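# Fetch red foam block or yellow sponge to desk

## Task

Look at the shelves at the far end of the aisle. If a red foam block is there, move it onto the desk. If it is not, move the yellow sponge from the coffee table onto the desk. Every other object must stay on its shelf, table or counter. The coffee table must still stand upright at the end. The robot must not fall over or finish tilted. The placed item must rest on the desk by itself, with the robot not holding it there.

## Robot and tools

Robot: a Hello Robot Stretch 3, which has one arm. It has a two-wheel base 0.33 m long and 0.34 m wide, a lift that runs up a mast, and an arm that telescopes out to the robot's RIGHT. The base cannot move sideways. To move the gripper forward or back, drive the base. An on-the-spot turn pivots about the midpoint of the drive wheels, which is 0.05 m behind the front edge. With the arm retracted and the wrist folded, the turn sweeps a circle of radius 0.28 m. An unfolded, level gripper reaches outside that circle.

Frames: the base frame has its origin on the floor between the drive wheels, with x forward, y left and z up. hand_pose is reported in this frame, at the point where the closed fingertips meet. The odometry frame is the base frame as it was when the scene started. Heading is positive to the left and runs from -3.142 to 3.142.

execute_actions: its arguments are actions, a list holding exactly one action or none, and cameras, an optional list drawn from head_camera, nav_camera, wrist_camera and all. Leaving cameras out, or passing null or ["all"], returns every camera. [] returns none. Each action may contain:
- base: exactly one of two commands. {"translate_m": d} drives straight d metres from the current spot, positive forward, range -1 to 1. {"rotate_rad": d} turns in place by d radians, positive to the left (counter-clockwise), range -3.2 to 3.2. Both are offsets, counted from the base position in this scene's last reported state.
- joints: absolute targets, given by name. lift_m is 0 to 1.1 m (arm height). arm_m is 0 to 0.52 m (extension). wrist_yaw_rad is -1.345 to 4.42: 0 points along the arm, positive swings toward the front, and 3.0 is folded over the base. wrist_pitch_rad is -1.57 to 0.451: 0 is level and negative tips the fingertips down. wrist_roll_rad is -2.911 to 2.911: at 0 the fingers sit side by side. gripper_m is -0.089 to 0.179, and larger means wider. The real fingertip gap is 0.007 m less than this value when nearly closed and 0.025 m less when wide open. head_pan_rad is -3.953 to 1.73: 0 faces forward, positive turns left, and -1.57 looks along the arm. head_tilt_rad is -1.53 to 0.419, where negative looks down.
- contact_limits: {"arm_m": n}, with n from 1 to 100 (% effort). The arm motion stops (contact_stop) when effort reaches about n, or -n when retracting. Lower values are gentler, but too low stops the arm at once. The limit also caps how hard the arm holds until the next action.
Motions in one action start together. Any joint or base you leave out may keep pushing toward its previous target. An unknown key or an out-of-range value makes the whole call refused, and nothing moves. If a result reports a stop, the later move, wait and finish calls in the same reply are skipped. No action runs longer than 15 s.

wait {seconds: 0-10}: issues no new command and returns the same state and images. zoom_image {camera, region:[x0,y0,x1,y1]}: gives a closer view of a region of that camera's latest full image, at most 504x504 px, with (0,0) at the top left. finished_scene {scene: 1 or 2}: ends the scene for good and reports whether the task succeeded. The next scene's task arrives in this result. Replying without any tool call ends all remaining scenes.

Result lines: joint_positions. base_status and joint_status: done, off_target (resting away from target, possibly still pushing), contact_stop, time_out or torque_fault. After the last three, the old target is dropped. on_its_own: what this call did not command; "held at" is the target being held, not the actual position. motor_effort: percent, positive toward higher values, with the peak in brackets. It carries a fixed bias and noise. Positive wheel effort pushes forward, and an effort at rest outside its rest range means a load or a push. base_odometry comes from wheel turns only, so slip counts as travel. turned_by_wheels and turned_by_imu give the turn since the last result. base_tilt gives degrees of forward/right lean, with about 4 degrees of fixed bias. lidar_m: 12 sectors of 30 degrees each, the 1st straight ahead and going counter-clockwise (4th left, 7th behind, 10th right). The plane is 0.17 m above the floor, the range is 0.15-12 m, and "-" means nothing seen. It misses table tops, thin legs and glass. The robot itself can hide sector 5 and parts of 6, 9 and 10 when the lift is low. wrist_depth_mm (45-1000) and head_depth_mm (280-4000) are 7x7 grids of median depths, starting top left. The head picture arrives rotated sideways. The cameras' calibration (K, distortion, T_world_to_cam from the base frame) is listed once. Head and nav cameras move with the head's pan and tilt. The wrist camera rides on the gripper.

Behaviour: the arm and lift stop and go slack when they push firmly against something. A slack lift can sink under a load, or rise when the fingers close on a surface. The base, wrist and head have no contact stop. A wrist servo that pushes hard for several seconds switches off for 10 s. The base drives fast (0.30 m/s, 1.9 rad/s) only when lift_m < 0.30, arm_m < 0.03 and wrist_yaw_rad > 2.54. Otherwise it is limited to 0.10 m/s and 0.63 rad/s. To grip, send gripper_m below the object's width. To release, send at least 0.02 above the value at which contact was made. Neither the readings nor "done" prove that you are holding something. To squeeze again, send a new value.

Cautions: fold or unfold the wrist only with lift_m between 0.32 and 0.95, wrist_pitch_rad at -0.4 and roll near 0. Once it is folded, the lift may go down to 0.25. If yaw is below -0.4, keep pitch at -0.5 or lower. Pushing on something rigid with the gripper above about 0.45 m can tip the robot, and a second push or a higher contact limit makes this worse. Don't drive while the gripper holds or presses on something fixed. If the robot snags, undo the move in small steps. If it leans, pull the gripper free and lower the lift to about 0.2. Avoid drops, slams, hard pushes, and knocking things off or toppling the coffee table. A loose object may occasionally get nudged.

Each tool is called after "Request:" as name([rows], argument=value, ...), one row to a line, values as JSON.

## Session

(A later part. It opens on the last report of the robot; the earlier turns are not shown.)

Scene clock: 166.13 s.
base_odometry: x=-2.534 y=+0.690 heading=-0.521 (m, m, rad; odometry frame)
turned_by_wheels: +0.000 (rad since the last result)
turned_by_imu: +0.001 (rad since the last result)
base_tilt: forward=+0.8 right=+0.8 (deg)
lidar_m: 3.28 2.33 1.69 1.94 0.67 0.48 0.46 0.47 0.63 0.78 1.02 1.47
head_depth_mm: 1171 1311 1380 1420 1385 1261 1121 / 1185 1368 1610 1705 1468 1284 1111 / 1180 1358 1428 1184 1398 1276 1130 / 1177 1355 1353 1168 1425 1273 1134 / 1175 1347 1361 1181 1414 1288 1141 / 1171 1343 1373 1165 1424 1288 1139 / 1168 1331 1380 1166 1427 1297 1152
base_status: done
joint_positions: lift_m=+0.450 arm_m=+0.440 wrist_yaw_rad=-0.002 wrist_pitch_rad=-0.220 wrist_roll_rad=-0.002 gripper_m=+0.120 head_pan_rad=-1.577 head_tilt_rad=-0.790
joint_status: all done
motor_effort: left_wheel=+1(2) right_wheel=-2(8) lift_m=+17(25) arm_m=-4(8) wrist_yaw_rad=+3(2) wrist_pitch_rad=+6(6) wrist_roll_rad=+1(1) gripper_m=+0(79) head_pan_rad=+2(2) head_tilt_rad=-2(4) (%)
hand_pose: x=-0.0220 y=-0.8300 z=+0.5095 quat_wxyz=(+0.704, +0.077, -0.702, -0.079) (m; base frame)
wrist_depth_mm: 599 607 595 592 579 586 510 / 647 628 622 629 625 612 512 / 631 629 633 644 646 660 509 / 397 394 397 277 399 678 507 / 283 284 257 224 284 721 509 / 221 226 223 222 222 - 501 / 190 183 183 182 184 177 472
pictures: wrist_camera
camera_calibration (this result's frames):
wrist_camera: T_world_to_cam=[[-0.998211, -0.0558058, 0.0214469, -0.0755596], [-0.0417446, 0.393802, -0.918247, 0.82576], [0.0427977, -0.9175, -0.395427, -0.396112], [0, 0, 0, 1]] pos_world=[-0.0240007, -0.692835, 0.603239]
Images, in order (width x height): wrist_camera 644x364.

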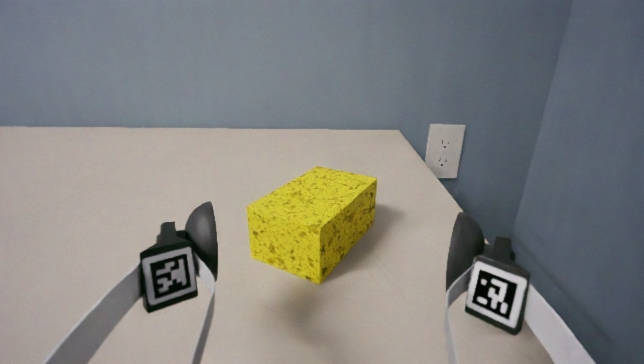

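Request:
execute_actions([
  {"joints":{"lift_m":0.422}},
], cameras=[])

Request:
execute_actions([
  {"joints":{"arm_m":0.52}},
], cameras=["wrist_camera"])

Request:
execute_actions([
  {"joints":{"gripper_m":0.02}},
], cameras=[])

Request:
execute_actions([
  {"joints":{"lift_m":0.55}},
], cameras=["wrist_camera"])

Scene clock: 170.97 s.
base_odometry: x=-2.534 y=+0.690 heading=-0.521 (m, m, rad; odometry frame)
turned_by_wheels: +0.000 (rad since the last result)
turned_by_imu: +0.000 (rad since the last result)
base_tilt: forward=+0.7 right=+0.8 (deg)
lidar_m: 3.27 2.33 1.70 1.95 0.66 0.48 0.46 0.47 0.63 0.78 1.03 1.47
head_depth_mm: 1171 1312 1374 1426 1387 1260 1122 / 1187 1369 1609 1700 1464 1285 - / 1179 1360 1424 1172 1398 1268 1128 / 1178 1351 1353 1171 1412 1278 1134 / 1171 1347 1360 1186 1418 1281 1139 / 1168 1344 1379 1166 1423 1294 1142 / 1163 1335 1381 1169 1428 1301 1149
base_status: not commanded
joint_positions: lift_m=+0.422 arm_m=+0.440 wrist_yaw_rad=-0.002 wrist_pitch_rad=-0.220 wrist_roll_rad=-0.002 gripper_m=+0.120 head_pan_rad=-1.577 head_tilt_rad=-0.790
joint_status: all done
motor_effort: left_wheel=+1(1) right_wheel=-2(2) lift_m=+17(17) arm_m=-4(4) wrist_yaw_rad=+3(2) wrist_pitch_rad=+6(6) wrist_roll_rad=+1(1) gripper_m=+0(0) head_pan_rad=+2(3) head_tilt_rad=-3(4) (%)
hand_pose: x=-0.0220 y=-0.8300 z=+0.4816 quat_wxyz=(+0.704, +0.077, -0.702, -0.079) (m; base frame)
wrist_depth_mm: 609 590 597 591 586 583 511 / 644 646 628 631 618 629 510 / 522 528 525 529 652 662 505 / 320 321 299 221 321 676 504 / 229 232 232 217 232 617 511 / 180 185 181 182 181 - 481 / 153 148 150 149 149 144 157
pictures: none
No camera images: the call's "cameras" was empty. Leave "cameras" out to get every camera's image.

Scene clock: 172.77 s.
base_odometry: x=-2.534 y=+0.690 heading=-0.521 (m, m, rad; odometry frame)
turned_by_wheels: +0.000 (rad since the last result)
turned_by_imu: +0.000 (rad since the last result)
base_tilt: forward=+0.7 right=+0.8 (deg)
lidar_m: 3.28 2.34 1.70 1.94 0.67 0.48 0.46 0.47 0.63 0.78 1.02 1.47
head_depth_mm: 1169 1311 1375 1420 1387 1259 1120 / 1187 1360 1610 1699 1448 1283 1144 / 1183 1359 1428 - 1398 1271 1134 / 1181 1357 1355 1177 1407 1279 1133 / 1171 1347 1367 1183 1414 1285 1136 / 1164 1340 1369 1166 1422 1290 1142 / 1167 1334 1385 1167 1428 1298 1150
base_status: not commanded
joint_positions: lift_m=+0.422 arm_m=+0.520 wrist_yaw_rad=-0.002 wrist_pitch_rad=-0.220 wrist_roll_rad=-0.002 gripper_m=+0.120 head_pan_rad=-1.577 head_tilt_rad=-0.790
joint_status: all done
motor_effort: left_wheel=+1(1) right_wheel=-2(1) lift_m=+17(17) arm_m=+3(2) wrist_yaw_rad=+2(3) wrist_pitch_rad=+6(6) wrist_roll_rad=+1(1) gripper_m=+0(0) head_pan_rad=+2(3) head_tilt_rad=-3(3) (%)
hand_pose: x=-0.0219 y=-0.9095 z=+0.4816 quat_wxyz=(+0.704, +0.077, -0.702, -0.078) (m; base frame)
wrist_depth_mm: 537 522 530 521 504 512 502 / 562 554 546 554 542 545 507 / 512 515 520 524 565 572 508 / 315 316 321 203 321 619 510 / 231 230 156 155 209 628 502 / 180 185 167 146 180 - 476 / 154 148 149 146 150 144 160
pictures: wrist_camera
camera_calibration (this result's frames):
wrist_camera: T_world_to_cam=[[-0.998189, -0.0561883, 0.0214779, -0.0796639], [-0.0419011, 0.393298, -0.918456, 0.831115], [0.0431592, -0.917693, -0.39494, -0.480472], [0, 0, 0, 1]] pos_world=[-0.0239582, -0.772278, 0.575295]
Images, in order (width x height): wrist_camera 644x364.

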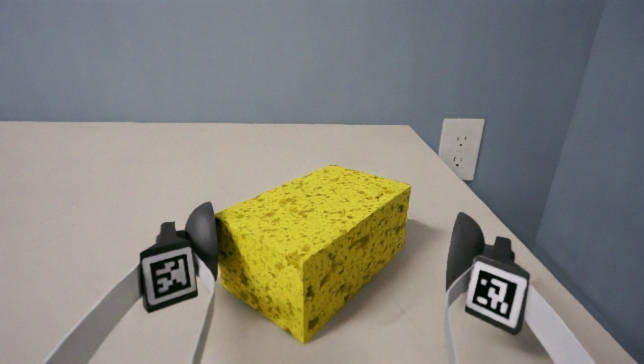

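Scene clock: 174.27 s.
base_odometry: x=-2.534 y=+0.690 heading=-0.521 (m, m, rad; odometry frame)
turned_by_wheels: +0.000 (rad since the last result)
turned_by_imu: +0.000 (rad since the last result)
base_tilt: forward=+0.8 right=+0.8 (deg)
lidar_m: 3.28 2.33 1.70 1.95 0.66 0.48 0.46 0.47 0.63 0.78 1.03 1.47
head_depth_mm: 1171 1314 1375 1427 1384 1265 1123 / 1185 1366 1609 1693 1458 1286 1145 / 1184 1356 1427 - 1400 1278 1126 / 1180 1348 1355 1193 1411 1276 1133 / 1172 1347 1363 1185 1412 1290 1135 / 1170 1342 1372 1167 1416 1289 1143 / 1165 1331 1378 1170 1424 1294 1149
base_status: not commanded
joint_positions: lift_m=+0.422 arm_m=+0.520 wrist_yaw_rad=-0.002 wrist_pitch_rad=-0.218 wrist_roll_rad=-0.002 gripper_m=+0.020 head_pan_rad=-1.577 head_tilt_rad=-0.790
joint_status: all done
motor_effort: left_wheel=+1(1) right_wheel=-2(2) lift_m=+18(17) arm_m=+3(3) wrist_yaw_rad=+3(2) wrist_pitch_rad=+5(6) wrist_roll_rad=+1(1) gripper_m=+0(89) head_pan_rad=+3(2) head_tilt_rad=-4(3) (%)
hand_pose: x=-0.0219 y=-0.9096 z=+0.4820 quat_wxyz=(+0.704, +0.077, -0.702, -0.078) (m; base frame)
wrist_depth_mm: 527 527 525 525 513 508 505 / 561 551 547 545 542 534 505 / 523 517 521 529 563 576 499 / 321 322 296 252 324 608 506 / 232 231 231 245 239 247 502 / 181 180 185 175 190 182 467 / 149 148 150 149 148 149 155
pictures: none
No camera images: the call's "cameras" was empty. Leave "cameras" out to get every camera's image.

Scene clock: 176.27 s.
base_odometry: x=-2.534 y=+0.690 heading=-0.521 (m, m, rad; odometry frame)
turned_by_wheels: +0.000 (rad since the last result)
turned_by_imu: +0.000 (rad since the last result)
base_tilt: forward=+0.7 right=+0.7 (deg)
lidar_m: 3.26 2.34 1.70 1.94 0.66 0.48 0.46 0.47 0.63 0.78 1.02 1.47
head_depth_mm: 1166 1307 1374 1418 1382 1263 1137 / 1186 1364 1611 1690 1483 1248 1115 / 1178 1357 1484 1161 1398 1273 1128 / 1178 1357 1386 1177 1413 1275 1133 / 1174 1352 1362 1180 1416 1284 1140 / 1175 1346 1374 1164 1419 1289 1139 / 1166 1330 1385 1170 1436 1296 1146
base_status: not commanded
joint_positions: lift_m=+0.550 arm_m=+0.520 wrist_yaw_rad=-0.002 wrist_pitch_rad=-0.218 wrist_roll_rad=-0.002 gripper_m=+0.020 head_pan_rad=-1.577 head_tilt_rad=-0.790
joint_status: all done
motor_effort: left_wheel=+1(1) right_wheel=-2(2) lift_m=+29(30) arm_m=+3(3) wrist_yaw_rad=+1(2) wrist_pitch_rad=+5(5) wrist_roll_rad=+1(1) gripper_m=-1(0) head_pan_rad=+3(2) head_tilt_rad=-3(3) (%)
hand_pose: x=-0.0219 y=-0.9096 z=+0.6094 quat_wxyz=(+0.704, +0.077, -0.702, -0.078) (m; base frame)
wrist_depth_mm: 531 523 521 513 508 517 499 / 554 563 559 562 554 550 504 / 589 598 580 590 573 573 506 / 623 627 606 622 611 601 500 / 467 472 481 509 651 665 491 / 369 370 379 304 406 688 510 / 304 304 305 299 303 745 505
pictures: wrist_camera
camera_calibration (this result's frames):
wrist_camera: T_world_to_cam=[[-0.998189, -0.0561574, 0.0215757, -0.0824477], [-0.0419061, 0.391748, -0.919118, 0.947572], [0.043163, -0.918357, -0.393392, -0.431661], [0, 0, 0, 1]] pos_world=[-0.0239576, -0.772258, 0.702897]
Images, in order (width x height): wrist_camera 644x364.

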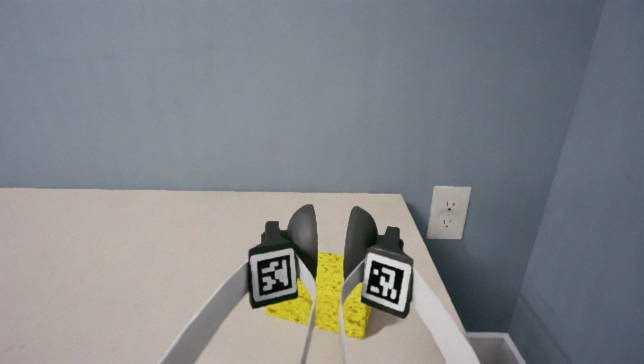

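Request:
execute_actions([
  {"base":{"rotate_rad":-0.4},"joints":{"arm_m":0.05,"gripper_m":0.13}},
], cameras=[])

Request:
execute_actions([
  {"base":{"translate_m":0.3}},
], cameras=[])

Request:
execute_actions([
  {"base":{"rotate_rad":0.4}},
], cameras=[])

Request:
execute_actions([
  {"base":{"translate_m":-0.27},"joints":{"arm_m":0.25}},
], cameras=["wrist_camera","head_camera"])

Scene clock: 184.87 s.
base_odometry: x=-2.534 y=+0.690 heading=-0.921 (m, m, rad; odometry frame)
turned_by_wheels: -0.400 (rad since the last result)
turned_by_imu: -0.404 (rad since the last result)
base_tilt: forward=+0.7 right=+0.7 (deg)
lidar_m: 1.47 3.26 2.34 1.70 1.29 0.59 0.46 0.46 0.49 0.72 0.78 1.02
head_depth_mm: 588 644 691 799 908 1038 1101 / 678 751 848 970 1141 1249 - / 798 905 1049 1241 1405 1294 1088 / 972 1136 1370 1618 1466 1280 1132 / 1201 1384 1642 1688 1415 1286 1138 / 1188 1340 1474 1134 1395 1292 1142 / 1141 1285 1375 1142 1343 1295 1149
base_status: done
joint_positions: lift_m=+0.550 arm_m=+0.050 wrist_yaw_rad=-0.001 wrist_pitch_rad=-0.218 wrist_roll_rad=-0.002 gripper_m=+0.130 head_pan_rad=-1.577 head_tilt_rad=-0.790
joint_status: all done
motor_effort: left_wheel=+2(7) right_wheel=-2(13) lift_m=+29(30) arm_m=-4(4) wrist_yaw_rad=+1(2) wrist_pitch_rad=+5(5) wrist_roll_rad=+1(1) gripper_m=+0(83) head_pan_rad=+3(2) head_tilt_rad=-3(3) (%)
hand_pose: x=-0.0217 y=-0.4402 z=+0.6094 quat_wxyz=(+0.704, +0.077, -0.702, -0.078) (m; base frame)
wrist_depth_mm: 829 851 945 790 471 336 263 / 850 917 - 863 489 349 266 / 891 948 - 889 503 356 272 / 680 673 - 954 527 361 275 / 474 502 - - 552 352 285 / 796 865 940 946 567 - 289 / 688 665 792 859 591 404 286
pictures: none
No camera images: the call's "cameras" was empty. Leave "cameras" out to get every camera's image.

Scene clock: 188.83 s.
base_odometry: x=-2.353 y=+0.451 heading=-0.921 (m, m, rad; odometry frame)
turned_by_wheels: +0.000 (rad since the last result)
turned_by_imu: -0.001 (rad since the last result)
base_tilt: forward=+0.6 right=+0.7 (deg)
lidar_m: 1.92 3.00 2.23 1.72 2.07 0.94 0.74 0.73 0.78 0.76 1.22 0.76
head_depth_mm: 952 1045 1156 1294 1391 1265 1136 / 1098 1219 1376 1572 1449 1292 - / 1220 1391 1621 1172 1376 1300 1087 / 1172 1341 1470 1119 1377 1280 1133 / 1124 1278 1364 1126 1304 1285 1138 / 1075 1213 1331 1129 1244 1291 1139 / 1032 1159 1300 1140 1011 1268 1143
base_status: done
joint_positions: lift_m=+0.550 arm_m=+0.050 wrist_yaw_rad=-0.001 wrist_pitch_rad=-0.218 wrist_roll_rad=-0.002 gripper_m=+0.130 head_pan_rad=-1.577 head_tilt_rad=-0.790
joint_status: not commanded
motor_effort: left_wheel=+1(7) right_wheel=-3(3) lift_m=+29(29) arm_m=-4(4) wrist_yaw_rad=+2(2) wrist_pitch_rad=+5(5) wrist_roll_rad=+1(1) gripper_m=+0(0) head_pan_rad=+3(2) head_tilt_rad=-3(2) (%)
hand_pose: x=-0.0217 y=-0.4402 z=+0.6094 quat_wxyz=(+0.704, +0.077, -0.702, -0.078) (m; base frame)
wrist_depth_mm: 718 768 832 915 889 632 487 / 762 818 898 - 905 651 508 / 788 844 933 - 955 673 512 / 655 666 663 670 936 685 523 / 478 502 476 517 833 667 528 / 382 412 754 823 927 - 541 / 617 668 674 684 833 748 533
pictures: none
No camera images: the call's "cameras" was empty. Leave "cameras" out to get every camera's image.

Scene clock: 190.43 s.
base_odometry: x=-2.353 y=+0.451 heading=-0.521 (m, m, rad; odometry frame)
turned_by_wheels: +0.400 (rad since the last result)
turned_by_imu: +0.405 (rad since the last result)
base_tilt: forward=+0.8 right=+0.7 (deg)
lidar_m: 3.00 2.44 1.75 1.73 1.06 0.76 0.73 0.75 0.76 1.21 0.76 1.18
head_depth_mm: 1077 1239 1361 1097 1295 1264 1133 / 1075 1235 1337 1104 1334 1288 - / 1071 1226 1345 1111 1348 1295 1087 / 1068 1226 1345 1118 1351 1281 1131 / 1063 1221 1334 1127 1305 1285 1146 / 1058 1216 1332 1133 1309 1289 1141 / 1059 1211 1349 1140 1175 1297 1148
base_status: done
joint_positions: lift_m=+0.550 arm_m=+0.050 wrist_yaw_rad=-0.001 wrist_pitch_rad=-0.218 wrist_roll_rad=-0.002 gripper_m=+0.130 head_pan_rad=-1.577 head_tilt_rad=-0.790
joint_status: not commanded
motor_effort: left_wheel=+0(4) right_wheel=+1(6) lift_m=+29(30) arm_m=-4(4) wrist_yaw_rad=+2(1) wrist_pitch_rad=+5(6) wrist_roll_rad=+1(1) gripper_m=-1(0) head_pan_rad=+2(2) head_tilt_rad=-3(3) (%)
hand_pose: x=-0.0217 y=-0.4402 z=+0.6094 quat_wxyz=(+0.704, +0.077, -0.702, -0.078) (m; base frame)
wrist_depth_mm: 843 857 861 852 846 812 797 / 924 915 902 867 849 867 873 / 980 962 928 936 912 916 866 / - 653 650 665 663 621 858 / 477 508 479 481 470 505 504 / 461 437 437 435 430 - 425 / 495 691 654 662 660 672 459
pictures: none
No camera images: the call's "cameras" was empty. Leave "cameras" out to get every camera's image.

Scene clock: 194.13 s.
base_odometry: x=-2.587 y=+0.585 heading=-0.521 (m, m, rad; odometry frame)
turned_by_wheels: +0.000 (rad since the last result)
turned_by_imu: +0.001 (rad since the last result)
base_tilt: forward=+0.7 right=+0.8 (deg)
lidar_m: 3.27 2.43 1.81 1.95 0.67 0.48 0.46 0.48 0.64 0.66 1.26 0.94
head_depth_mm: 1079 1218 1378 1437 1383 1260 1137 / 1080 1244 1465 1656 1473 1252 1116 / 1075 1236 1346 1136 - 1271 1131 / 1069 1228 1350 1143 1361 1276 1130 / 1067 1226 1337 1122 1357 1281 1140 / 1065 1222 1336 1133 1309 1287 1144 / 1059 1215 1343 1138 1315 1297 1148
base_status: done
joint_positions: lift_m=+0.550 arm_m=+0.250 wrist_yaw_rad=-0.001 wrist_pitch_rad=-0.218 wrist_roll_rad=-0.002 gripper_m=+0.130 head_pan_rad=-1.577 head_tilt_rad=-0.790
joint_status: all done
motor_effort: left_wheel=-1(5) right_wheel=+2(3) lift_m=+29(29) arm_m=+3(0) wrist_yaw_rad=+1(1) wrist_pitch_rad=+5(5) wrist_roll_rad=+1(1) gripper_m=-1(1) head_pan_rad=+2(3) head_tilt_rad=-4(4) (%)
hand_pose: x=-0.0217 y=-0.6396 z=+0.6094 quat_wxyz=(+0.704, +0.077, -0.702, -0.078) (m; base frame)
wrist_depth_mm: 691 671 675 647 651 647 516 / 716 696 689 693 692 689 524 / 758 736 747 736 734 708 515 / 635 650 658 657 765 749 519 / 469 501 476 447 508 730 524 / 370 389 370 374 373 - 515 / 317 304 307 304 302 707 483
pictures: head_camera (sideways: a quarter turn clockwise sets it upright), wrist_camera
camera_calibration (this result's frames):
head_camera: T_world_to_cam=[[0.017111, 0.726336, -0.687126, 0.916814], [0.999535, 0.00492776, 0.0300996, -0.0383582], [0.0252484, -0.687322, -0.725914, 0.902756], [0, 0, 0, 1]] pos_world=[-0.00014044, -0.0452429, 1.28645]
wrist_camera: T_world_to_cam=[[-0.998146, -0.0569048, 0.0215736, -0.0675779], [-0.0421974, 0.391717, -0.919118, 0.841782], [0.0438515, -0.918324, -0.393392, -0.183678], [0, 0, 0, 1]] pos_world=[-0.0238771, -0.502261, 0.702897]
Images, in order (width x height): head_camera 896x504, wrist_camera 644x364.

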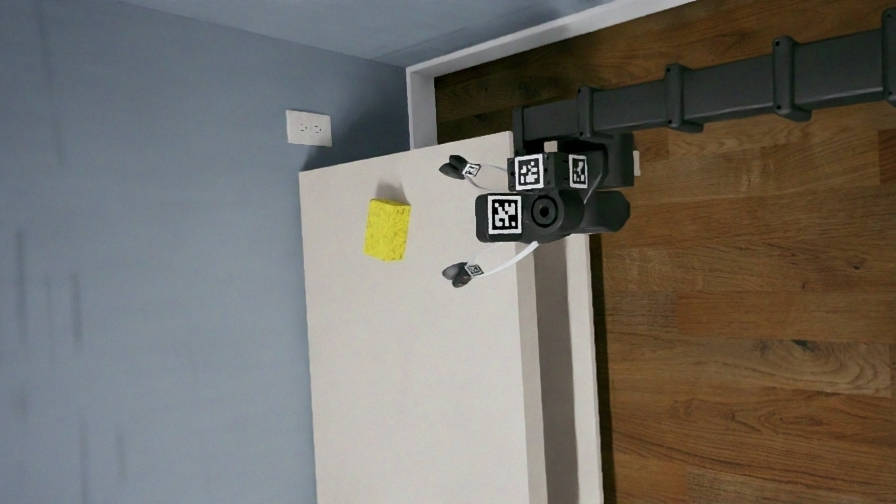

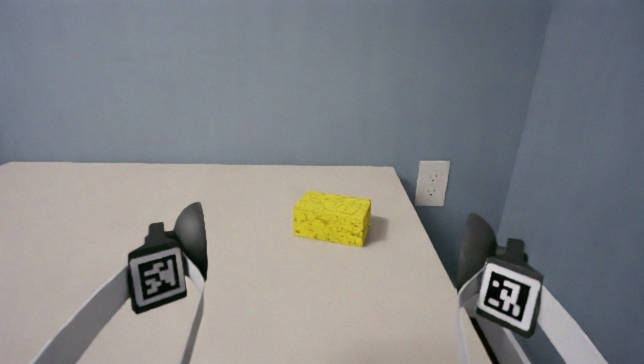

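Request:
execute_actions([
  {"joints":{"gripper_m":0.175,"arm_m":0.42,"lift_m":0.45}},
], cameras=[])

Request:
execute_actions([
  {"joints":{"lift_m":0.422}},
], cameras=[])

Request:
execute_actions([
  {"joints":{"arm_m":0.51}},
], cameras=["wrist_camera"])

Scene clock: 201.63 s.
base_odometry: x=-2.587 y=+0.585 heading=-0.521 (m, m, rad; odometry frame)
turned_by_wheels: +0.000 (rad since the last result)
turned_by_imu: +0.000 (rad since the last result)
base_tilt: forward=+0.8 right=+0.8 (deg)
lidar_m: 3.27 2.42 1.81 1.96 0.67 0.48 0.46 0.47 0.64 0.67 1.26 0.94
head_depth_mm: 1086 1220 1372 1443 1384 1261 1120 / 1079 1243 1463 1657 1453 1288 - / 1075 1232 1351 1164 1322 1272 1129 / 1072 1232 1353 1120 1355 1277 1136 / 1065 1231 1338 1126 1357 1284 1137 / 1066 1219 1336 1130 1302 1289 1144 / 1057 1217 1338 1136 1311 1298 1146
base_status: not commanded
joint_positions: lift_m=+0.450 arm_m=+0.420 wrist_yaw_rad=-0.001 wrist_pitch_rad=-0.218 wrist_roll_rad=-0.002 gripper_m=+0.175 head_pan_rad=-1.577 head_tilt_rad=-0.790
joint_status: all done
motor_effort: left_wheel=+0(1) right_wheel=+2(2) lift_m=+18(27) arm_m=+3(4) wrist_yaw_rad=+2(1) wrist_pitch_rad=+5(5) wrist_roll_rad=+1(1) gripper_m=+1(84) head_pan_rad=+3(3) head_tilt_rad=-3(4) (%)
hand_pose: x=-0.0217 y=-0.8096 z=+0.5100 quat_wxyz=(+0.704, +0.077, -0.702, -0.078) (m; base frame)
wrist_depth_mm: 524 514 507 504 494 499 492 / 549 553 533 545 534 527 507 / 573 567 567 558 568 555 519 / 389 394 396 280 402 591 509 / 288 299 287 254 271 620 516 / 233 220 223 224 224 224 460 / 181 183 183 183 183 184 -
pictures: none
No camera images: the call's "cameras" was empty. Leave "cameras" out to get every camera's image.

Scene clock: 202.67 s.
base_odometry: x=-2.587 y=+0.585 heading=-0.521 (m, m, rad; odometry frame)
turned_by_wheels: +0.000 (rad since the last result)
turned_by_imu: +0.000 (rad since the last result)
base_tilt: forward=+0.8 right=+0.7 (deg)
lidar_m: 3.27 2.44 1.80 1.96 0.67 0.48 0.46 0.47 0.64 0.66 1.26 0.93
head_depth_mm: 1082 1222 1374 1436 1387 1261 1124 / 1079 1243 1462 1654 1457 1267 - / 1076 1235 1353 1155 1324 1273 1130 / 1073 1229 1349 1146 1354 1282 1133 / 1067 1227 1342 1125 1352 1286 1138 / 1063 1219 1337 1133 1309 1292 1144 / 1059 1216 1342 1139 1315 1293 1151
base_status: not commanded
joint_positions: lift_m=+0.422 arm_m=+0.420 wrist_yaw_rad=-0.001 wrist_pitch_rad=-0.218 wrist_roll_rad=-0.002 gripper_m=+0.175 head_pan_rad=-1.577 head_tilt_rad=-0.790
joint_status: all done
motor_effort: left_wheel=-1(1) right_wheel=+2(1) lift_m=+18(19) arm_m=+3(3) wrist_yaw_rad=+1(2) wrist_pitch_rad=+5(5) wrist_roll_rad=+1(1) gripper_m=+1(0) head_pan_rad=+2(2) head_tilt_rad=-3(4) (%)
hand_pose: x=-0.0217 y=-0.8096 z=+0.4820 quat_wxyz=(+0.704, +0.077, -0.702, -0.078) (m; base frame)
wrist_depth_mm: 516 513 507 504 504 498 483 / 547 542 541 540 525 531 514 / 521 527 524 524 547 569 515 / 319 322 323 240 301 574 511 / 233 246 233 232 235 241 520 / - 178 183 182 181 182 458 / 146 149 149 149 151 150 -
pictures: none
No camera images: the call's "cameras" was empty. Leave "cameras" out to get every camera's image.

Scene clock: 204.57 s.
base_odometry: x=-2.587 y=+0.585 heading=-0.521 (m, m, rad; odometry frame)
turned_by_wheels: +0.000 (rad since the last result)
turned_by_imu: +0.000 (rad since the last result)
base_tilt: forward=+0.9 right=+0.7 (deg)
lidar_m: 3.27 2.43 1.81 1.96 0.67 0.48 0.46 0.47 0.64 0.66 1.26 0.94
head_depth_mm: 1082 1220 1377 1442 1383 1259 1122 / 1079 1242 1462 1665 1452 1289 1149 / 1072 1238 1357 1151 1318 1273 1130 / 1070 1230 1350 1118 1349 1274 1135 / 1066 1225 1338 1127 1353 1284 1134 / 1064 1221 1331 1132 1308 1290 1147 / 1058 1218 1340 1141 1311 1294 1149
base_status: not commanded
joint_positions: lift_m=+0.422 arm_m=+0.510 wrist_yaw_rad=-0.001 wrist_pitch_rad=-0.218 wrist_roll_rad=-0.002 gripper_m=+0.175 head_pan_rad=-1.577 head_tilt_rad=-0.790
joint_status: all done
motor_effort: left_wheel=-1(1) right_wheel=+2(1) lift_m=+17(17) arm_m=+3(3) wrist_yaw_rad=+1(1) wrist_pitch_rad=+5(5) wrist_roll_rad=+1(1) gripper_m=+1(1) head_pan_rad=+3(3) head_tilt_rad=-3(4) (%)
hand_pose: x=-0.0217 y=-0.8996 z=+0.4820 quat_wxyz=(+0.704, +0.077, -0.702, -0.078) (m; base frame)
wrist_depth_mm: 431 427 425 422 424 411 410 / 452 454 448 439 445 442 438 / 477 469 474 467 450 463 455 / 320 320 319 205 323 495 485 / 230 245 167 155 167 248 516 / - 177 173 159 154 181 469 / 146 149 149 149 149 150 -
pictures: wrist_camera
camera_calibration (this result's frames):
wrist_camera: T_world_to_cam=[[-0.998147, -0.0569044, 0.0215729, -0.0796232], [-0.0421966, 0.391716, -0.919118, 0.826511], [0.0438514, -0.918325, -0.393391, -0.472562], [0, 0, 0, 1]] pos_world=[-0.0238772, -0.762254, 0.575477]
Images, in order (width x height): wrist_camera 644x364.

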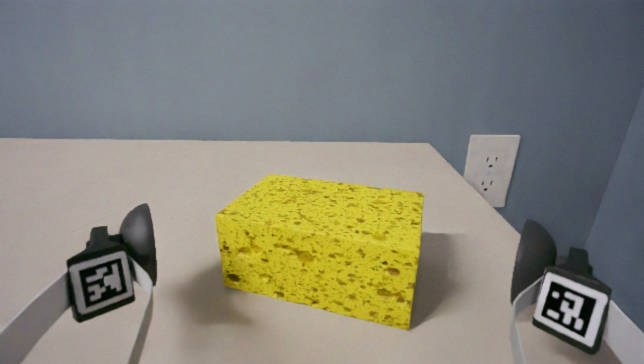

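Request:
execute_actions([
  {"joints":{"gripper_m":0.06}},
], cameras=[])

Request:
execute_actions([
  {"joints":{"lift_m":0.55}},
], cameras=["wrist_camera"])

Scene clock: 208.10 s.
base_odometry: x=-2.587 y=+0.585 heading=-0.521 (m, m, rad; odometry frame)
turned_by_wheels: +0.000 (rad since the last result)
turned_by_imu: +0.000 (rad since the last result)
base_tilt: forward=+0.7 right=+0.8 (deg)
lidar_m: 3.27 2.42 1.80 1.96 0.67 0.48 0.46 0.47 0.64 0.66 1.26 0.94
head_depth_mm: 1082 1217 1381 1443 1382 1263 1118 / 1079 1245 1463 1657 1455 1287 1144 / 1074 1238 1348 1170 1323 1274 1129 / 1072 1235 1351 1120 1349 1276 1136 / 1068 1231 1336 1127 1356 1280 1137 / 1062 1221 1335 1130 1312 1285 1144 / 1063 1218 1345 1141 1317 1299 1149
base_status: not commanded
joint_positions: lift_m=+0.422 arm_m=+0.510 wrist_yaw_rad=-0.001 wrist_pitch_rad=-0.218 wrist_roll_rad=-0.002 gripper_m=+0.060 head_pan_rad=-1.577 head_tilt_rad=-0.790
joint_status: all done
motor_effort: left_wheel=-1(1) right_wheel=+2(2) lift_m=+18(17) arm_m=+3(4) wrist_yaw_rad=+2(1) wrist_pitch_rad=+5(5) wrist_roll_rad=+1(1) gripper_m=-1(81) head_pan_rad=+3(3) head_tilt_rad=-4(2) (%)
hand_pose: x=-0.0217 y=-0.8996 z=+0.4820 quat_wxyz=(+0.704, +0.077, -0.702, -0.078) (m; base frame)
wrist_depth_mm: 430 427 429 423 418 415 414 / 461 456 447 451 445 438 432 / 480 478 469 469 463 464 455 / 319 318 297 205 327 490 485 / 230 233 232 166 228 248 519 / 180 181 - 167 169 182 480 / 149 148 149 150 150 150 149
pictures: none
No camera images: the call's "cameras" was empty. Leave "cameras" out to get every camera's image.

Scene clock: 210.10 s.
base_odometry: x=-2.587 y=+0.585 heading=-0.521 (m, m, rad; odometry frame)
turned_by_wheels: +0.000 (rad since the last result)
turned_by_imu: +0.000 (rad since the last result)
base_tilt: forward=+0.8 right=+0.7 (deg)
lidar_m: 3.27 2.43 1.81 1.95 0.67 0.48 0.46 0.48 0.64 0.66 1.26 0.93
head_depth_mm: 1086 1220 1375 1439 1387 1263 1138 / 1081 1242 1462 1651 1464 1247 1114 / 1075 1240 1385 1061 1310 1272 1128 / 1072 1232 1351 1091 1347 1281 1134 / 1069 1228 1342 1125 1355 1283 1134 / 1062 1222 1332 1132 1307 1289 1141 / 1059 1215 1343 1137 1316 1294 1153
base_status: not commanded
joint_positions: lift_m=+0.550 arm_m=+0.510 wrist_yaw_rad=-0.001 wrist_pitch_rad=-0.218 wrist_roll_rad=-0.002 gripper_m=+0.060 head_pan_rad=-1.577 head_tilt_rad=-0.790
joint_status: all done
motor_effort: left_wheel=-1(1) right_wheel=+2(2) lift_m=+29(29) arm_m=+3(4) wrist_yaw_rad=+2(1) wrist_pitch_rad=+5(5) wrist_roll_rad=+1(1) gripper_m=+0(0) head_pan_rad=+3(3) head_tilt_rad=-3(2) (%)
hand_pose: x=-0.0217 y=-0.8996 z=+0.6094 quat_wxyz=(+0.704, +0.077, -0.702, -0.078) (m; base frame)
wrist_depth_mm: 435 429 420 423 418 414 415 / 461 457 458 442 446 443 428 / 483 483 485 470 470 473 466 / 521 513 512 507 501 492 487 / 466 472 497 468 525 529 500 / 367 368 - 377 356 585 512 / 303 305 291 248 310 606 507
pictures: wrist_camera
camera_calibration (this result's frames):
wrist_camera: T_world_to_cam=[[-0.998147, -0.0569047, 0.021573, -0.0823726], [-0.0421968, 0.391716, -0.919118, 0.943627], [0.0438516, -0.918325, -0.393392, -0.422441], [0, 0, 0, 1]] pos_world=[-0.0238771, -0.762259, 0.702897]
Images, in order (width x height): wrist_camera 644x364.

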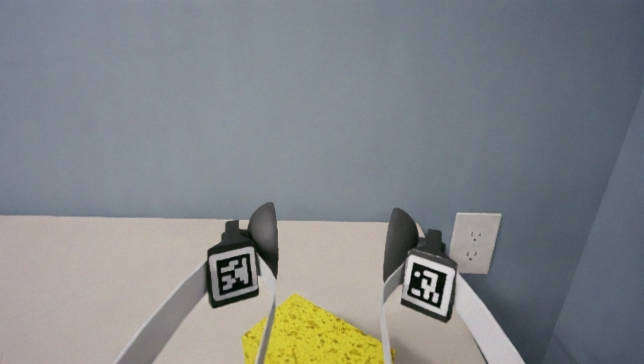

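Request:
execute_actions([
  {"joints":{"gripper_m":0.175,"wrist_pitch_rad":-1.2,"lift_m":0.66,"arm_m":0.52}},
], cameras=["wrist_camera","head_camera"])

Scene clock: 214.07 s.
base_odometry: x=-2.587 y=+0.585 heading=-0.521 (m, m, rad; odometry frame)
turned_by_wheels: +0.000 (rad since the last result)
turned_by_imu: +0.000 (rad since the last result)
base_tilt: forward=+0.8 right=+0.8 (deg)
lidar_m: 3.28 2.43 1.81 1.95 0.67 0.48 0.46 0.48 0.64 0.66 1.26 0.94
head_depth_mm: 1084 1225 1381 1432 1372 1286 - / 1078 1243 1432 - 1392 1266 1125 / 1074 1233 - 1086 1292 1271 1127 / 1071 1230 1351 1093 1348 1277 1137 / 1068 1230 1348 1125 1362 1283 1137 / 1060 1224 1336 1129 1302 1290 1143 / 1056 1216 1340 1137 1319 1298 1148
base_status: not commanded
joint_positions: lift_m=+0.660 arm_m=+0.520 wrist_yaw_rad=-0.001 wrist_pitch_rad=-1.201 wrist_roll_rad=-0.002 gripper_m=+0.175 head_pan_rad=-1.577 head_tilt_rad=-0.790
joint_status: all done
motor_effort: left_wheel=-1(1) right_wheel=+1(2) lift_m=+29(26) arm_m=+3(0) wrist_yaw_rad=+1(1) wrist_pitch_rad=+0(5) wrist_roll_rad=+1(1) gripper_m=+1(83) head_pan_rad=+3(2) head_tilt_rad=-3(3) (%)
hand_pose: x=-0.0217 y=-0.7348 z=+0.5508 quat_wxyz=(+0.584, +0.400, -0.583, -0.400) (m; base frame)
wrist_depth_mm: 311 308 306 257 296 684 518 / 307 297 295 289 286 669 531 / 291 290 284 281 278 647 523 / 283 277 276 274 272 632 514 / 274 271 267 266 261 261 522 / 269 262 259 258 254 251 479 / 686 257 255 252 248 246 547
pictures: head_camera (sideways: a quarter turn clockwise sets it upright), wrist_camera
camera_calibration (this result's frames):
head_camera: T_world_to_cam=[[0.0171112, 0.726336, -0.687126, 0.916814], [0.999535, 0.0049274, 0.0300996, -0.0383582], [0.0252482, -0.687322, -0.725914, 0.902756], [0, 0, 0, 1]] pos_world=[-0.000140456, -0.0452429, 1.28645]
wrist_camera: T_world_to_cam=[[-0.998184, -0.0483757, -0.0359019, -0.0337562], [-0.0409798, 0.982084, -0.183934, 0.854083], [0.0441567, -0.182129, -0.982283, 0.571186], [0, 0, 0, 1]] pos_world=[-0.0239164, -0.736384, 0.716949]
Images, in order (width x height): head_camera 896x504, wrist_camera 644x364.

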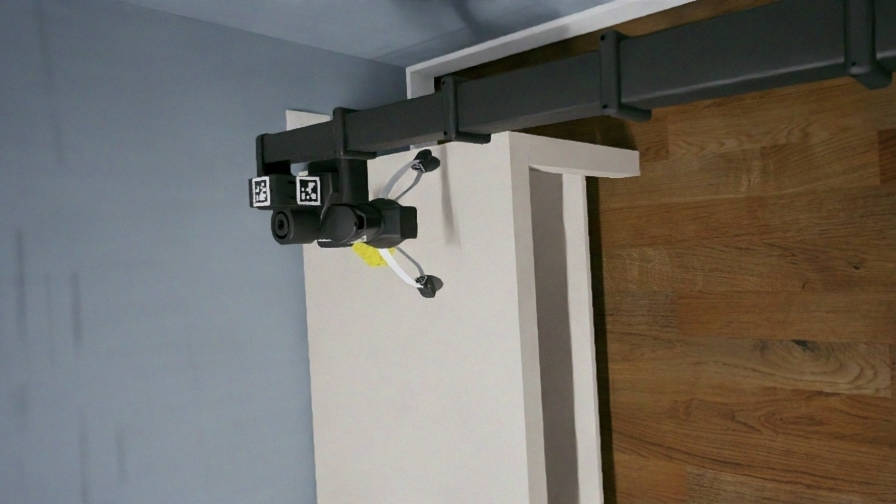

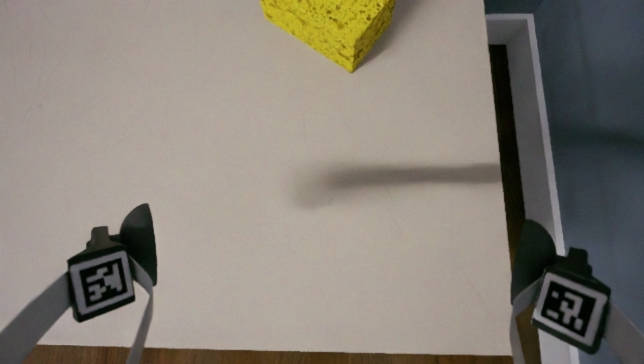

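Request:
execute_actions([
  {"base":{"rotate_rad":-0.4},"joints":{"arm_m":0.05,"wrist_pitch_rad":-0.5}},
], cameras=[])

Request:
execute_actions([
  {"base":{"translate_m":0.3}},
], cameras=[])

Request:
execute_actions([
  {"base":{"rotate_rad":0.4}},
], cameras=[])

Request:
execute_actions([
  {"base":{"translate_m":-0.27},"joints":{"arm_m":0.3,"lift_m":0.6}},
], cameras=["wrist_camera","head_camera"])

Scene clock: 223.37 s.
base_odometry: x=-2.587 y=+0.585 heading=-0.921 (m, m, rad; odometry frame)
turned_by_wheels: -0.400 (rad since the last result)
turned_by_imu: -0.404 (rad since the last result)
base_tilt: forward=+0.8 right=+0.8 (deg)
lidar_m: 1.39 3.27 2.41 1.80 1.30 0.60 0.47 0.46 0.49 0.66 1.16 0.93
head_depth_mm: 594 650 719 805 913 989 - / 682 760 857 980 1124 - 1091 / 805 914 1059 1255 1415 - 1100 / 979 1145 1381 1625 1482 1256 1133 / 1124 1283 1486 1643 1274 1284 1140 / 1078 1218 1349 1130 1258 1291 1144 / 1038 1166 1305 1140 1016 1273 1152
base_status: done
joint_positions: lift_m=+0.660 arm_m=+0.050 wrist_yaw_rad=-0.001 wrist_pitch_rad=-0.517 wrist_roll_rad=-0.002 gripper_m=+0.175 head_pan_rad=-1.577 head_tilt_rad=-0.790
joint_status: all done
motor_effort: left_wheel=+1(5) right_wheel=-2(11) lift_m=+30(29) arm_m=-4(6) wrist_yaw_rad=+2(1) wrist_pitch_rad=+5(5) wrist_roll_rad=+1(1) gripper_m=+1(0) head_pan_rad=+3(3) head_tilt_rad=-3(3) (%)
hand_pose: x=-0.0218 y=-0.4060 z=+0.6508 quat_wxyz=(+0.685, +0.181, -0.683, -0.181) (m; base frame)
wrist_depth_mm: 743 791 882 830 494 349 269 / 786 840 932 943 521 361 276 / 666 615 733 - 554 375 286 / 531 521 537 - 593 398 294 / 451 481 570 - 641 445 305 / 683 719 732 856 702 470 299 / 654 764 799 796 725 481 -
pictures: none
No camera images: the call's "cameras" was empty. Leave "cameras" out to get every camera's image.

Scene clock: 227.67 s.
base_odometry: x=-2.405 y=+0.346 heading=-0.921 (m, m, rad; odometry frame)
turned_by_wheels: +0.000 (rad since the last result)
turned_by_imu: -0.001 (rad since the last result)
base_tilt: forward=+0.8 right=+0.7 (deg)
lidar_m: 1.10 2.99 2.32 1.84 2.08 0.95 0.75 0.73 0.68 0.66 1.10 0.67
head_depth_mm: 959 1051 1164 1303 1388 1305 - / 1097 1225 1382 1555 1414 - 1092 / 1107 1277 1505 1112 1257 - 1094 / 1058 1211 1334 1113 1014 1256 1134 / 1010 1149 1290 1128 989 1261 1144 / 966 1097 1260 1129 965 1224 1145 / 932 1045 1198 1138 969 1148 1147
base_status: done
joint_positions: lift_m=+0.660 arm_m=+0.050 wrist_yaw_rad=-0.001 wrist_pitch_rad=-0.517 wrist_roll_rad=-0.002 gripper_m=+0.175 head_pan_rad=-1.577 head_tilt_rad=-0.790
joint_status: not commanded
motor_effort: left_wheel=+2(6) right_wheel=-3(4) lift_m=+29(29) arm_m=-3(4) wrist_yaw_rad=+1(1) wrist_pitch_rad=+5(5) wrist_roll_rad=+1(1) gripper_m=+0(0) head_pan_rad=+2(3) head_tilt_rad=-3(3) (%)
hand_pose: x=-0.0218 y=-0.4060 z=+0.6508 quat_wxyz=(+0.685, +0.181, -0.683, -0.181) (m; base frame)
wrist_depth_mm: 645 704 765 824 874 639 496 / 689 755 810 871 992 685 518 / 651 659 643 620 950 709 539 / 533 531 519 528 537 731 553 / 438 456 441 450 532 840 580 / 389 387 433 739 760 838 567 / 598 612 648 753 754 752 -
pictures: none
No camera images: the call's "cameras" was empty. Leave "cameras" out to get every camera's image.

Scene clock: 229.27 s.
base_odometry: x=-2.405 y=+0.346 heading=-0.521 (m, m, rad; odometry frame)
turned_by_wheels: +0.400 (rad since the last result)
turned_by_imu: +0.405 (rad since the last result)
base_tilt: forward=+0.8 right=+0.7 (deg)
lidar_m: 2.99 2.60 1.88 1.84 1.07 0.77 0.73 0.76 0.67 1.10 0.66 1.10
head_depth_mm: 973 1117 1256 1090 1002 1247 - / 968 1115 1256 1099 986 - 1091 / 964 1110 1268 1112 975 - 1096 / 957 1107 1262 1117 986 1256 1134 / 959 1098 1260 1126 1001 1265 1141 / 951 1093 1263 1130 1006 1270 1143 / 950 1091 1267 1140 989 1234 1147
base_status: done
joint_positions: lift_m=+0.660 arm_m=+0.050 wrist_yaw_rad=-0.001 wrist_pitch_rad=-0.517 wrist_roll_rad=-0.002 gripper_m=+0.175 head_pan_rad=-1.577 head_tilt_rad=-0.790
joint_status: not commanded
motor_effort: left_wheel=-1(4) right_wheel=+1(6) lift_m=+29(30) arm_m=-4(4) wrist_yaw_rad=+1(1) wrist_pitch_rad=+5(5) wrist_roll_rad=+1(1) gripper_m=+0(1) head_pan_rad=+3(2) head_tilt_rad=-4(4) (%)
hand_pose: x=-0.0218 y=-0.4060 z=+0.6508 quat_wxyz=(+0.685, +0.181, -0.683, -0.181) (m; base frame)
wrist_depth_mm: 763 780 751 737 738 744 732 / 863 827 795 796 813 789 814 / 947 650 654 644 638 600 860 / 545 522 523 522 515 528 765 / 443 460 445 435 432 446 426 / 415 555 417 418 397 401 395 / 558 641 658 674 640 639 -
pictures: none
No camera images: the call's "cameras" was empty. Leave "cameras" out to get every camera's image.

Scene clock: 233.07 s.
base_odometry: x=-2.639 y=+0.481 heading=-0.521 (m, m, rad; odometry frame)
turned_by_wheels: +0.000 (rad since the last result)
turned_by_imu: +0.001 (rad since the last result)
base_tilt: forward=+0.7 right=+0.8 (deg)
lidar_m: 2.49 2.60 1.92 1.97 0.68 0.49 0.46 0.48 0.56 0.55 1.14 0.86
head_depth_mm: 977 1126 1288 1449 1388 1285 - / 973 1120 1313 1555 - 1245 1125 / 967 1114 1268 1168 1028 1246 1132 / 966 1111 1271 1121 997 1281 1132 / 964 1106 1265 1123 1004 1263 1139 / 958 1100 1256 1134 1005 1265 1145 / 954 1096 1269 1138 1011 1277 1152
base_status: done
joint_positions: lift_m=+0.600 arm_m=+0.300 wrist_yaw_rad=-0.001 wrist_pitch_rad=-0.517 wrist_roll_rad=-0.002 gripper_m=+0.175 head_pan_rad=-1.577 head_tilt_rad=-0.790
joint_status: all done
motor_effort: left_wheel=-1(5) right_wheel=+2(3) lift_m=+17(25) arm_m=+4(7) wrist_yaw_rad=+1(2) wrist_pitch_rad=+5(5) wrist_roll_rad=+1(1) gripper_m=-1(0) head_pan_rad=+4(2) head_tilt_rad=-3(3) (%)
hand_pose: x=-0.0218 y=-0.6556 z=+0.5915 quat_wxyz=(+0.685, +0.181, -0.683, -0.181) (m; base frame)
wrist_depth_mm: 536 532 525 523 524 510 503 / 611 586 584 579 570 565 533 / 541 520 527 524 582 647 527 / 430 431 432 357 420 718 532 / 359 375 356 346 354 780 522 / 314 303 308 305 304 678 470 / 266 272 270 267 268 279 -
pictures: head_camera (sideways: a quarter turn clockwise sets it upright), wrist_camera
camera_calibration (this result's frames):
head_camera: T_world_to_cam=[[0.0170864, 0.726375, -0.687086, 0.916762], [0.999535, 0.00496029, 0.0301002, -0.0383589], [0.0252722, -0.687281, -0.725952, 0.902805], [0, 0, 0, 1]] pos_world=[-0.000138887, -0.0452423, 1.28644]
wrist_camera: T_world_to_cam=[[-0.998165, -0.060449, 0.00353478, -0.0597617], [-0.0417421, 0.644629, -0.763355, 0.905213], [0.0438654, -0.762102, -0.64597, 0.0464329], [0, 0, 0, 1]] pos_world=[-0.0239034, -0.551752, 0.721204]
Images, in order (width x height): head_camera 896x504, wrist_camera 644x364.

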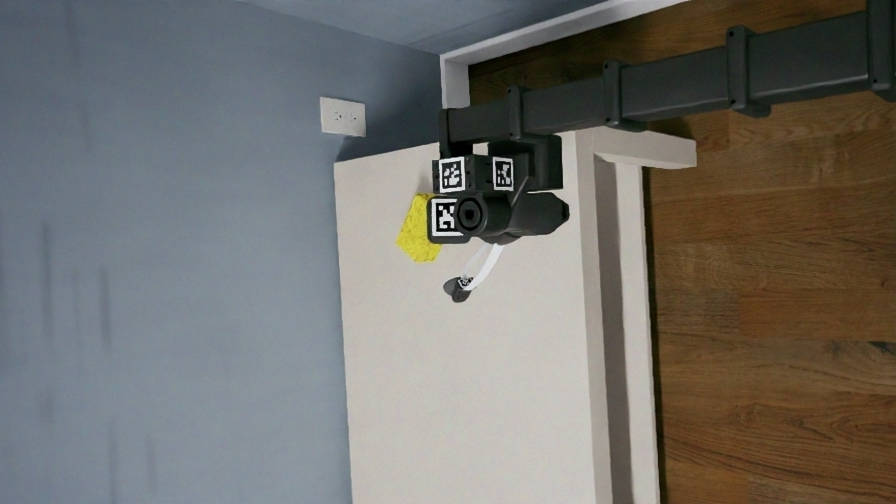

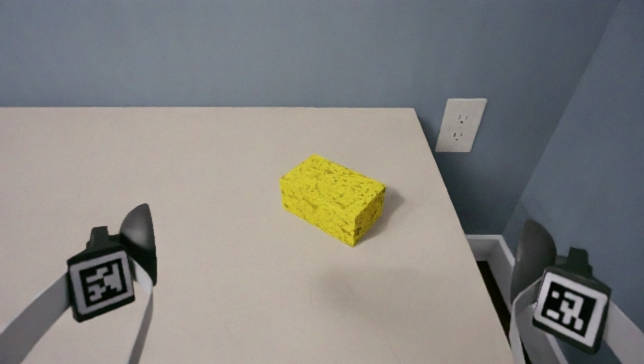

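Request:
execute_actions([
  {"joints":{"wrist_pitch_rad":-0.8,"arm_m":0.52}},
], cameras=[])

Request:
execute_actions([
  {"joints":{"lift_m":0.53}},
], cameras=["wrist_camera","head_camera"])

Scene clock: 240.40 s.
base_odometry: x=-2.639 y=+0.481 heading=-0.521 (m, m, rad; odometry frame)
turned_by_wheels: +0.000 (rad since the last result)
turned_by_imu: +0.000 (rad since the last result)
base_tilt: forward=+0.8 right=+0.8 (deg)
lidar_m: 2.48 2.59 1.91 1.96 0.67 0.48 0.46 0.48 0.56 0.55 1.14 0.86
head_depth_mm: 976 1123 1291 1456 1387 1265 - / 971 1123 1315 1568 - 1224 1124 / 969 1111 1244 1080 989 1251 1130 / 962 1107 1271 1091 995 1277 1133 / 960 1107 1269 1125 1004 1262 1139 / 961 1102 1260 1131 1003 1269 1143 / 956 1095 1265 1139 1010 1270 1145
base_status: not commanded
joint_positions: lift_m=+0.600 arm_m=+0.520 wrist_yaw_rad=-0.001 wrist_pitch_rad=-0.808 wrist_roll_rad=-0.002 gripper_m=+0.175 head_pan_rad=-1.577 head_tilt_rad=-0.790
joint_status: all done
motor_effort: left_wheel=-1(1) right_wheel=+1(2) lift_m=+18(18) arm_m=+3(4) wrist_yaw_rad=+1(2) wrist_pitch_rad=+2(4) wrist_roll_rad=+1(1) gripper_m=+0(0) head_pan_rad=+2(2) head_tilt_rad=-3(4) (%)
hand_pose: x=-0.0217 y=-0.8243 z=+0.5371 quat_wxyz=(+0.651, +0.278, -0.649, -0.278) (m; base frame)
wrist_depth_mm: 372 371 367 373 368 365 362 / 386 377 373 371 363 416 413 / 335 330 326 324 315 479 472 / 300 295 291 292 287 559 528 / 270 271 264 212 262 262 517 / 247 238 236 194 228 234 475 / 220 224 222 184 213 218 532
pictures: none
No camera images: the call's "cameras" was empty. Leave "cameras" out to get every camera's image.

Scene clock: 241.87 s.
base_odometry: x=-2.639 y=+0.481 heading=-0.521 (m, m, rad; odometry frame)
turned_by_wheels: +0.000 (rad since the last result)
turned_by_imu: +0.000 (rad since the last result)
base_tilt: forward=+0.7 right=+0.7 (deg)
lidar_m: 2.48 2.60 1.91 1.96 0.68 0.49 0.46 0.48 0.56 0.55 1.14 0.86
head_depth_mm: 974 1118 1294 1446 1383 1262 1130 / 971 1120 1315 1582 1477 1221 1118 / 968 1113 1279 1062 992 1252 1131 / 964 1108 1272 1089 994 1274 1134 / 962 1104 1268 1124 1000 1263 1139 / 958 1101 1263 1130 1002 1266 1143 / 953 1095 1267 1141 1012 1269 1149
base_status: not commanded
joint_positions: lift_m=+0.530 arm_m=+0.520 wrist_yaw_rad=-0.001 wrist_pitch_rad=-0.808 wrist_roll_rad=-0.002 gripper_m=+0.175 head_pan_rad=-1.577 head_tilt_rad=-0.790
joint_status: all done
motor_effort: left_wheel=+0(1) right_wheel=+1(2) lift_m=+18(13) arm_m=+3(3) wrist_yaw_rad=+1(1) wrist_pitch_rad=+2(2) wrist_roll_rad=+1(1) gripper_m=+0(2) head_pan_rad=+2(2) head_tilt_rad=-3(3) (%)
hand_pose: x=-0.0217 y=-0.8243 z=+0.4671 quat_wxyz=(+0.651, +0.278, -0.649, -0.278) (m; base frame)
wrist_depth_mm: 317 313 305 300 299 345 357 / 272 271 262 260 257 269 420 / 236 234 234 228 227 225 480 / 210 209 155 151 203 201 497 / 189 192 141 136 135 183 478 / - 169 168 125 126 166 455 / 156 157 156 150 149 153 148
pictures: head_camera (sideways: a quarter turn clockwise sets it upright), wrist_camera
camera_calibration (this result's frames):
head_camera: T_world_to_cam=[[0.0170863, 0.726375, -0.687086, 0.916762], [0.999535, 0.0049604, 0.0301002, -0.038359], [0.0252723, -0.687281, -0.725952, 0.902805], [0, 0, 0, 1]] pos_world=[-0.000138881, -0.0452423, 1.28644]
wrist_camera: T_world_to_cam=[[-0.998182, -0.0585411, -0.0143386, -0.059591], [-0.0412368, 0.836836, -0.545899, 0.975883], [0.0439566, -0.544315, -0.837729, 0.106605], [0, 0, 0, 1]] pos_world=[-0.0239264, -0.762116, 0.621185]
Images, in order (width x height): head_camera 896x504, wrist_camera 644x364.

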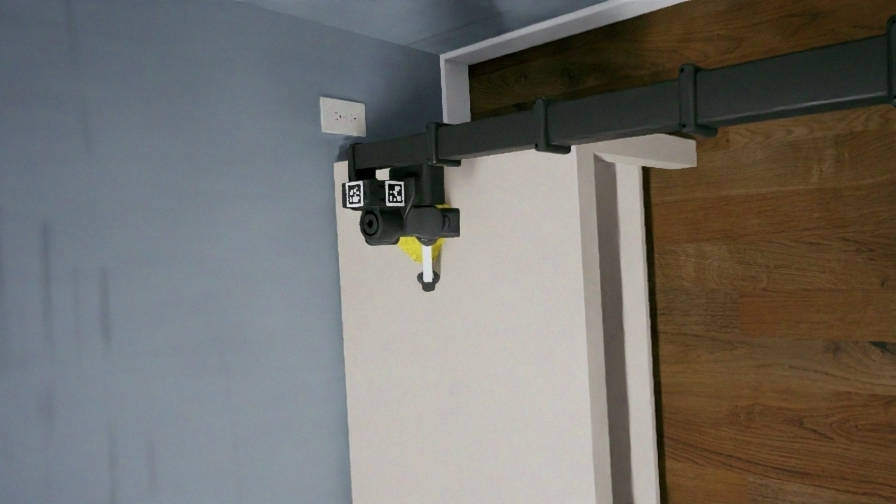

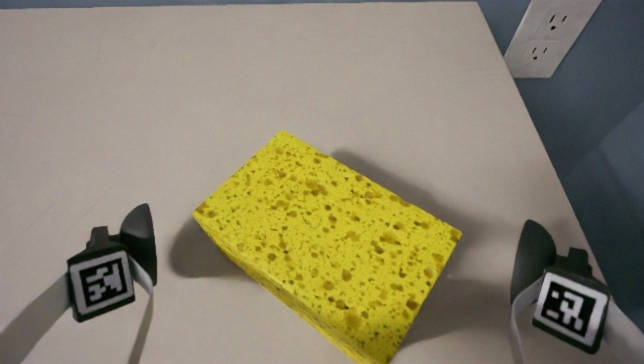

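Sponge is well between the fingers now.

Request:
execute_actions([
  {"joints":{"gripper_m":0.04}},
], cameras=["wrist_camera"])

Request:
execute_actions([
  {"joints":{"lift_m":0.65}},
], cameras=["wrist_camera"])

Scene clock: 245.33 s.
base_odometry: x=-2.639 y=+0.481 heading=-0.522 (m, m, rad; odometry frame)
turned_by_wheels: +0.000 (rad since the last result)
turned_by_imu: +0.000 (rad since the last result)
base_tilt: forward=+0.7 right=+0.8 (deg)
lidar_m: 2.48 2.59 1.91 1.97 0.68 0.48 0.46 0.48 0.56 0.55 1.14 0.86
head_depth_mm: 979 1124 1296 1444 1393 1263 1130 / 976 1119 1321 1586 1486 1223 1117 / 969 1112 1279 1062 995 1251 1129 / 965 1113 1269 1093 996 1279 1137 / 963 1104 1265 1122 1000 1261 1140 / 959 1099 1258 1131 1007 1262 1142 / 957 1096 1266 1141 1009 1273 1149
base_status: not commanded
joint_positions: lift_m=+0.530 arm_m=+0.520 wrist_yaw_rad=-0.010 wrist_pitch_rad=-0.795 wrist_roll_rad=-0.004 gripper_m=+0.041 head_pan_rad=-1.577 head_tilt_rad=-0.790
joint_status: all done
motor_effort: left_wheel=-5(6) right_wheel=+12(14) lift_m=+17(17) arm_m=+3(3) wrist_yaw_rad=+8(8) wrist_pitch_rad=-2(2) wrist_roll_rad=+2(2) gripper_m=-12(88) head_pan_rad=+2(2) head_tilt_rad=-3(4) (%)
hand_pose: x=-0.0233 y=-0.8268 z=+0.4691 quat_wxyz=(+0.652, +0.271, -0.652, -0.277) (m; base frame)
wrist_depth_mm: 324 321 314 312 311 350 354 / 274 274 270 267 266 388 413 / 242 240 231 173 234 235 473 / 214 213 211 153 201 206 521 / 191 192 191 139 143 186 468 / 175 175 167 166 168 169 451 / 160 159 159 157 157 155 156
pictures: wrist_camera
camera_calibration (this result's frames):
wrist_camera: T_world_to_cam=[[-0.998635, -0.0508143, -0.0120843, -0.0559218], [-0.0355046, 0.830098, -0.556486, 0.978613], [0.0383086, -0.555297, -0.830769, 0.0945269], [0, 0, 0, 1]] pos_world=[-0.0247215, -0.762696, 0.622438]
Images, in order (width x height): wrist_camera 644x364.

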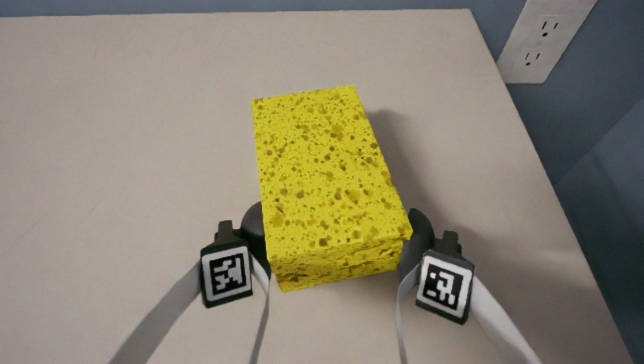

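Scene clock: 247.27 s.
base_odometry: x=-2.639 y=+0.481 heading=-0.521 (m, m, rad; odometry frame)
turned_by_wheels: +0.000 (rad since the last result)
turned_by_imu: +0.001 (rad since the last result)
base_tilt: forward=+0.8 right=+0.7 (deg)
lidar_m: 2.48 2.60 1.91 1.97 0.67 0.48 0.46 0.48 0.56 0.55 1.14 0.86
head_depth_mm: 974 1122 1293 1448 1384 1281 - / 971 1114 1304 1515 987 1248 1122 / 967 1113 - 1109 993 1249 1127 / 965 1109 1239 1115 995 1274 1132 / 961 1105 1267 1124 1003 1259 1140 / 955 1102 1265 1133 1006 1266 1140 / 955 1093 1266 1136 1012 1274 1146
base_status: not commanded
joint_positions: lift_m=+0.650 arm_m=+0.520 wrist_yaw_rad=-0.003 wrist_pitch_rad=-0.809 wrist_roll_rad=-0.004 gripper_m=+0.041 head_pan_rad=-1.577 head_tilt_rad=-0.790
joint_status: all done
motor_effort: left_wheel=-1(5) right_wheel=+1(12) lift_m=+30(29) arm_m=+3(3) wrist_yaw_rad=+3(8) wrist_pitch_rad=+3(3) wrist_roll_rad=+2(2) gripper_m=-10(13) head_pan_rad=+2(2) head_tilt_rad=-3(3) (%)
hand_pose: x=-0.0220 y=-0.8241 z=+0.5863 quat_wxyz=(+0.651, +0.278, -0.649, -0.279) (m; base frame)
wrist_depth_mm: 372 377 370 368 367 364 360 / 437 430 426 415 414 426 416 / 402 398 392 175 389 501 492 / 354 355 348 153 338 615 516 / 328 320 318 139 143 719 533 / 290 292 280 276 280 670 522 / 270 267 264 265 264 627 524
pictures: wrist_camera
camera_calibration (this result's frames):
wrist_camera: T_world_to_cam=[[-0.998211, -0.0583371, -0.0131141, -0.0586648], [-0.0417761, 0.837361, -0.545051, 1.04075], [0.0427779, -0.543528, -0.8383, 0.207588], [0, 0, 0, 1]] pos_world=[-0.0239617, -0.762073, 0.740512]
Images, in order (width x height): wrist_camera 644x364.

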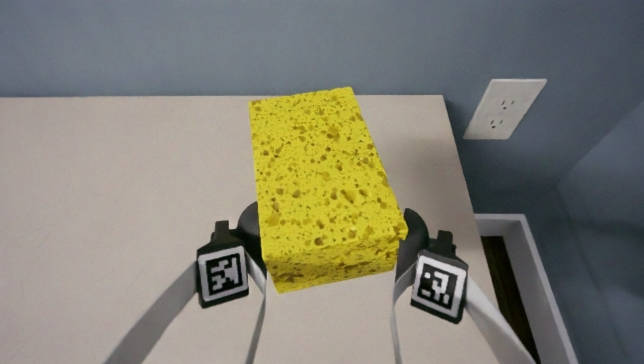

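Request:
execute_actions([
  {"base":{"translate_m":1.0},"joints":{"lift_m":0.95,"arm_m":0.0,"wrist_pitch_rad":-0.3,"head_pan_rad":-1.0,"head_tilt_rad":-0.7}},
], cameras=["nav_camera"])

Scene clock: 263.20 s.
base_odometry: x=-1.772 y=-0.018 heading=-0.522 (m, m, rad; odometry frame)
turned_by_wheels: +0.000 (rad since the last result)
turned_by_imu: -0.003 (rad since the last result)
base_tilt: forward=+0.7 right=+0.8 (deg)
lidar_m: 2.27 2.35 1.96 1.81 2.12 1.53 1.46 1.24 0.58 0.66 0.66 1.49
head_depth_mm: 920 810 605 484 433 1310 1149 / 969 819 611 487 993 1262 1151 / 1021 828 615 490 1480 1320 1140 / 1060 839 622 494 1554 1328 1161 / 1125 847 626 514 1567 1337 1166 / 1171 858 632 549 1573 1339 1169 / 1240 869 637 1795 1584 1350 1179
base_status: done
joint_positions: lift_m=+0.950 arm_m=+0.002 wrist_yaw_rad=-0.001 wrist_pitch_rad=-0.320 wrist_roll_rad=-0.003 gripper_m=+0.041 head_pan_rad=-1.007 head_tilt_rad=-0.705
joint_status: all done
joint sent to its limit — the command would take arm_m past its lower limit, so that joint was sent only as far as its limit.
motor_effort: left_wheel=-1(2) right_wheel=+0(8) lift_m=+29(30) arm_m=-4(4) wrist_yaw_rad=+2(3) wrist_pitch_rad=+6(6) wrist_roll_rad=+1(2) gripper_m=-11(11) head_pan_rad=+3(27) head_tilt_rad=+1(10) (%)
hand_pose: x=-0.0218 y=-0.3826 z=+0.9849 quat_wxyz=(+0.699, +0.113, -0.697, -0.113) (m; base frame)
wrist_depth_mm: 763 786 755 767 746 743 750 / 740 746 738 813 810 791 787 / 433 428 394 174 897 858 846 / 301 302 286 153 951 950 958 / 231 230 230 139 143 - - / 188 189 - - - 851 860 / 159 158 613 - - 706 713
pictures: nav_camera (sideways: a quarter turn counterclockwise sets it upright)
camera_calibration (this result's frames):
nav_camera: T_world_to_cam=[[0.305507, -0.537448, 0.786012, -0.980868], [-0.862842, -0.505372, -0.0101862, 0.0708609], [0.402703, -0.675092, -0.618127, 0.765808], [0, 0, 0, 1]] pos_world=[0.0524106, 0.0256372, 1.24506]
Images, in order (width x height): nav_camera 672x504.

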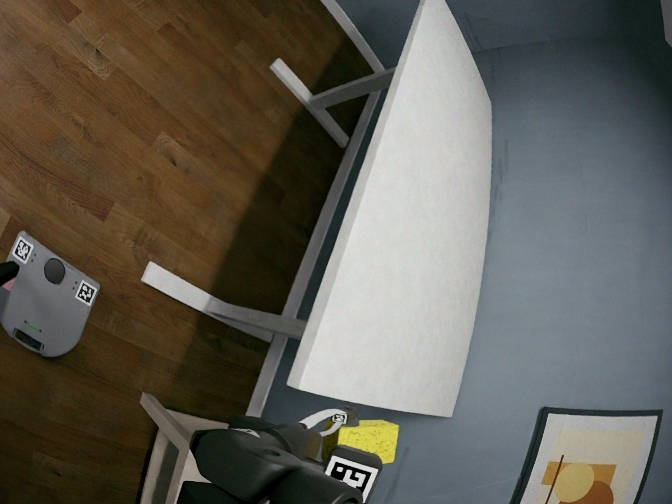

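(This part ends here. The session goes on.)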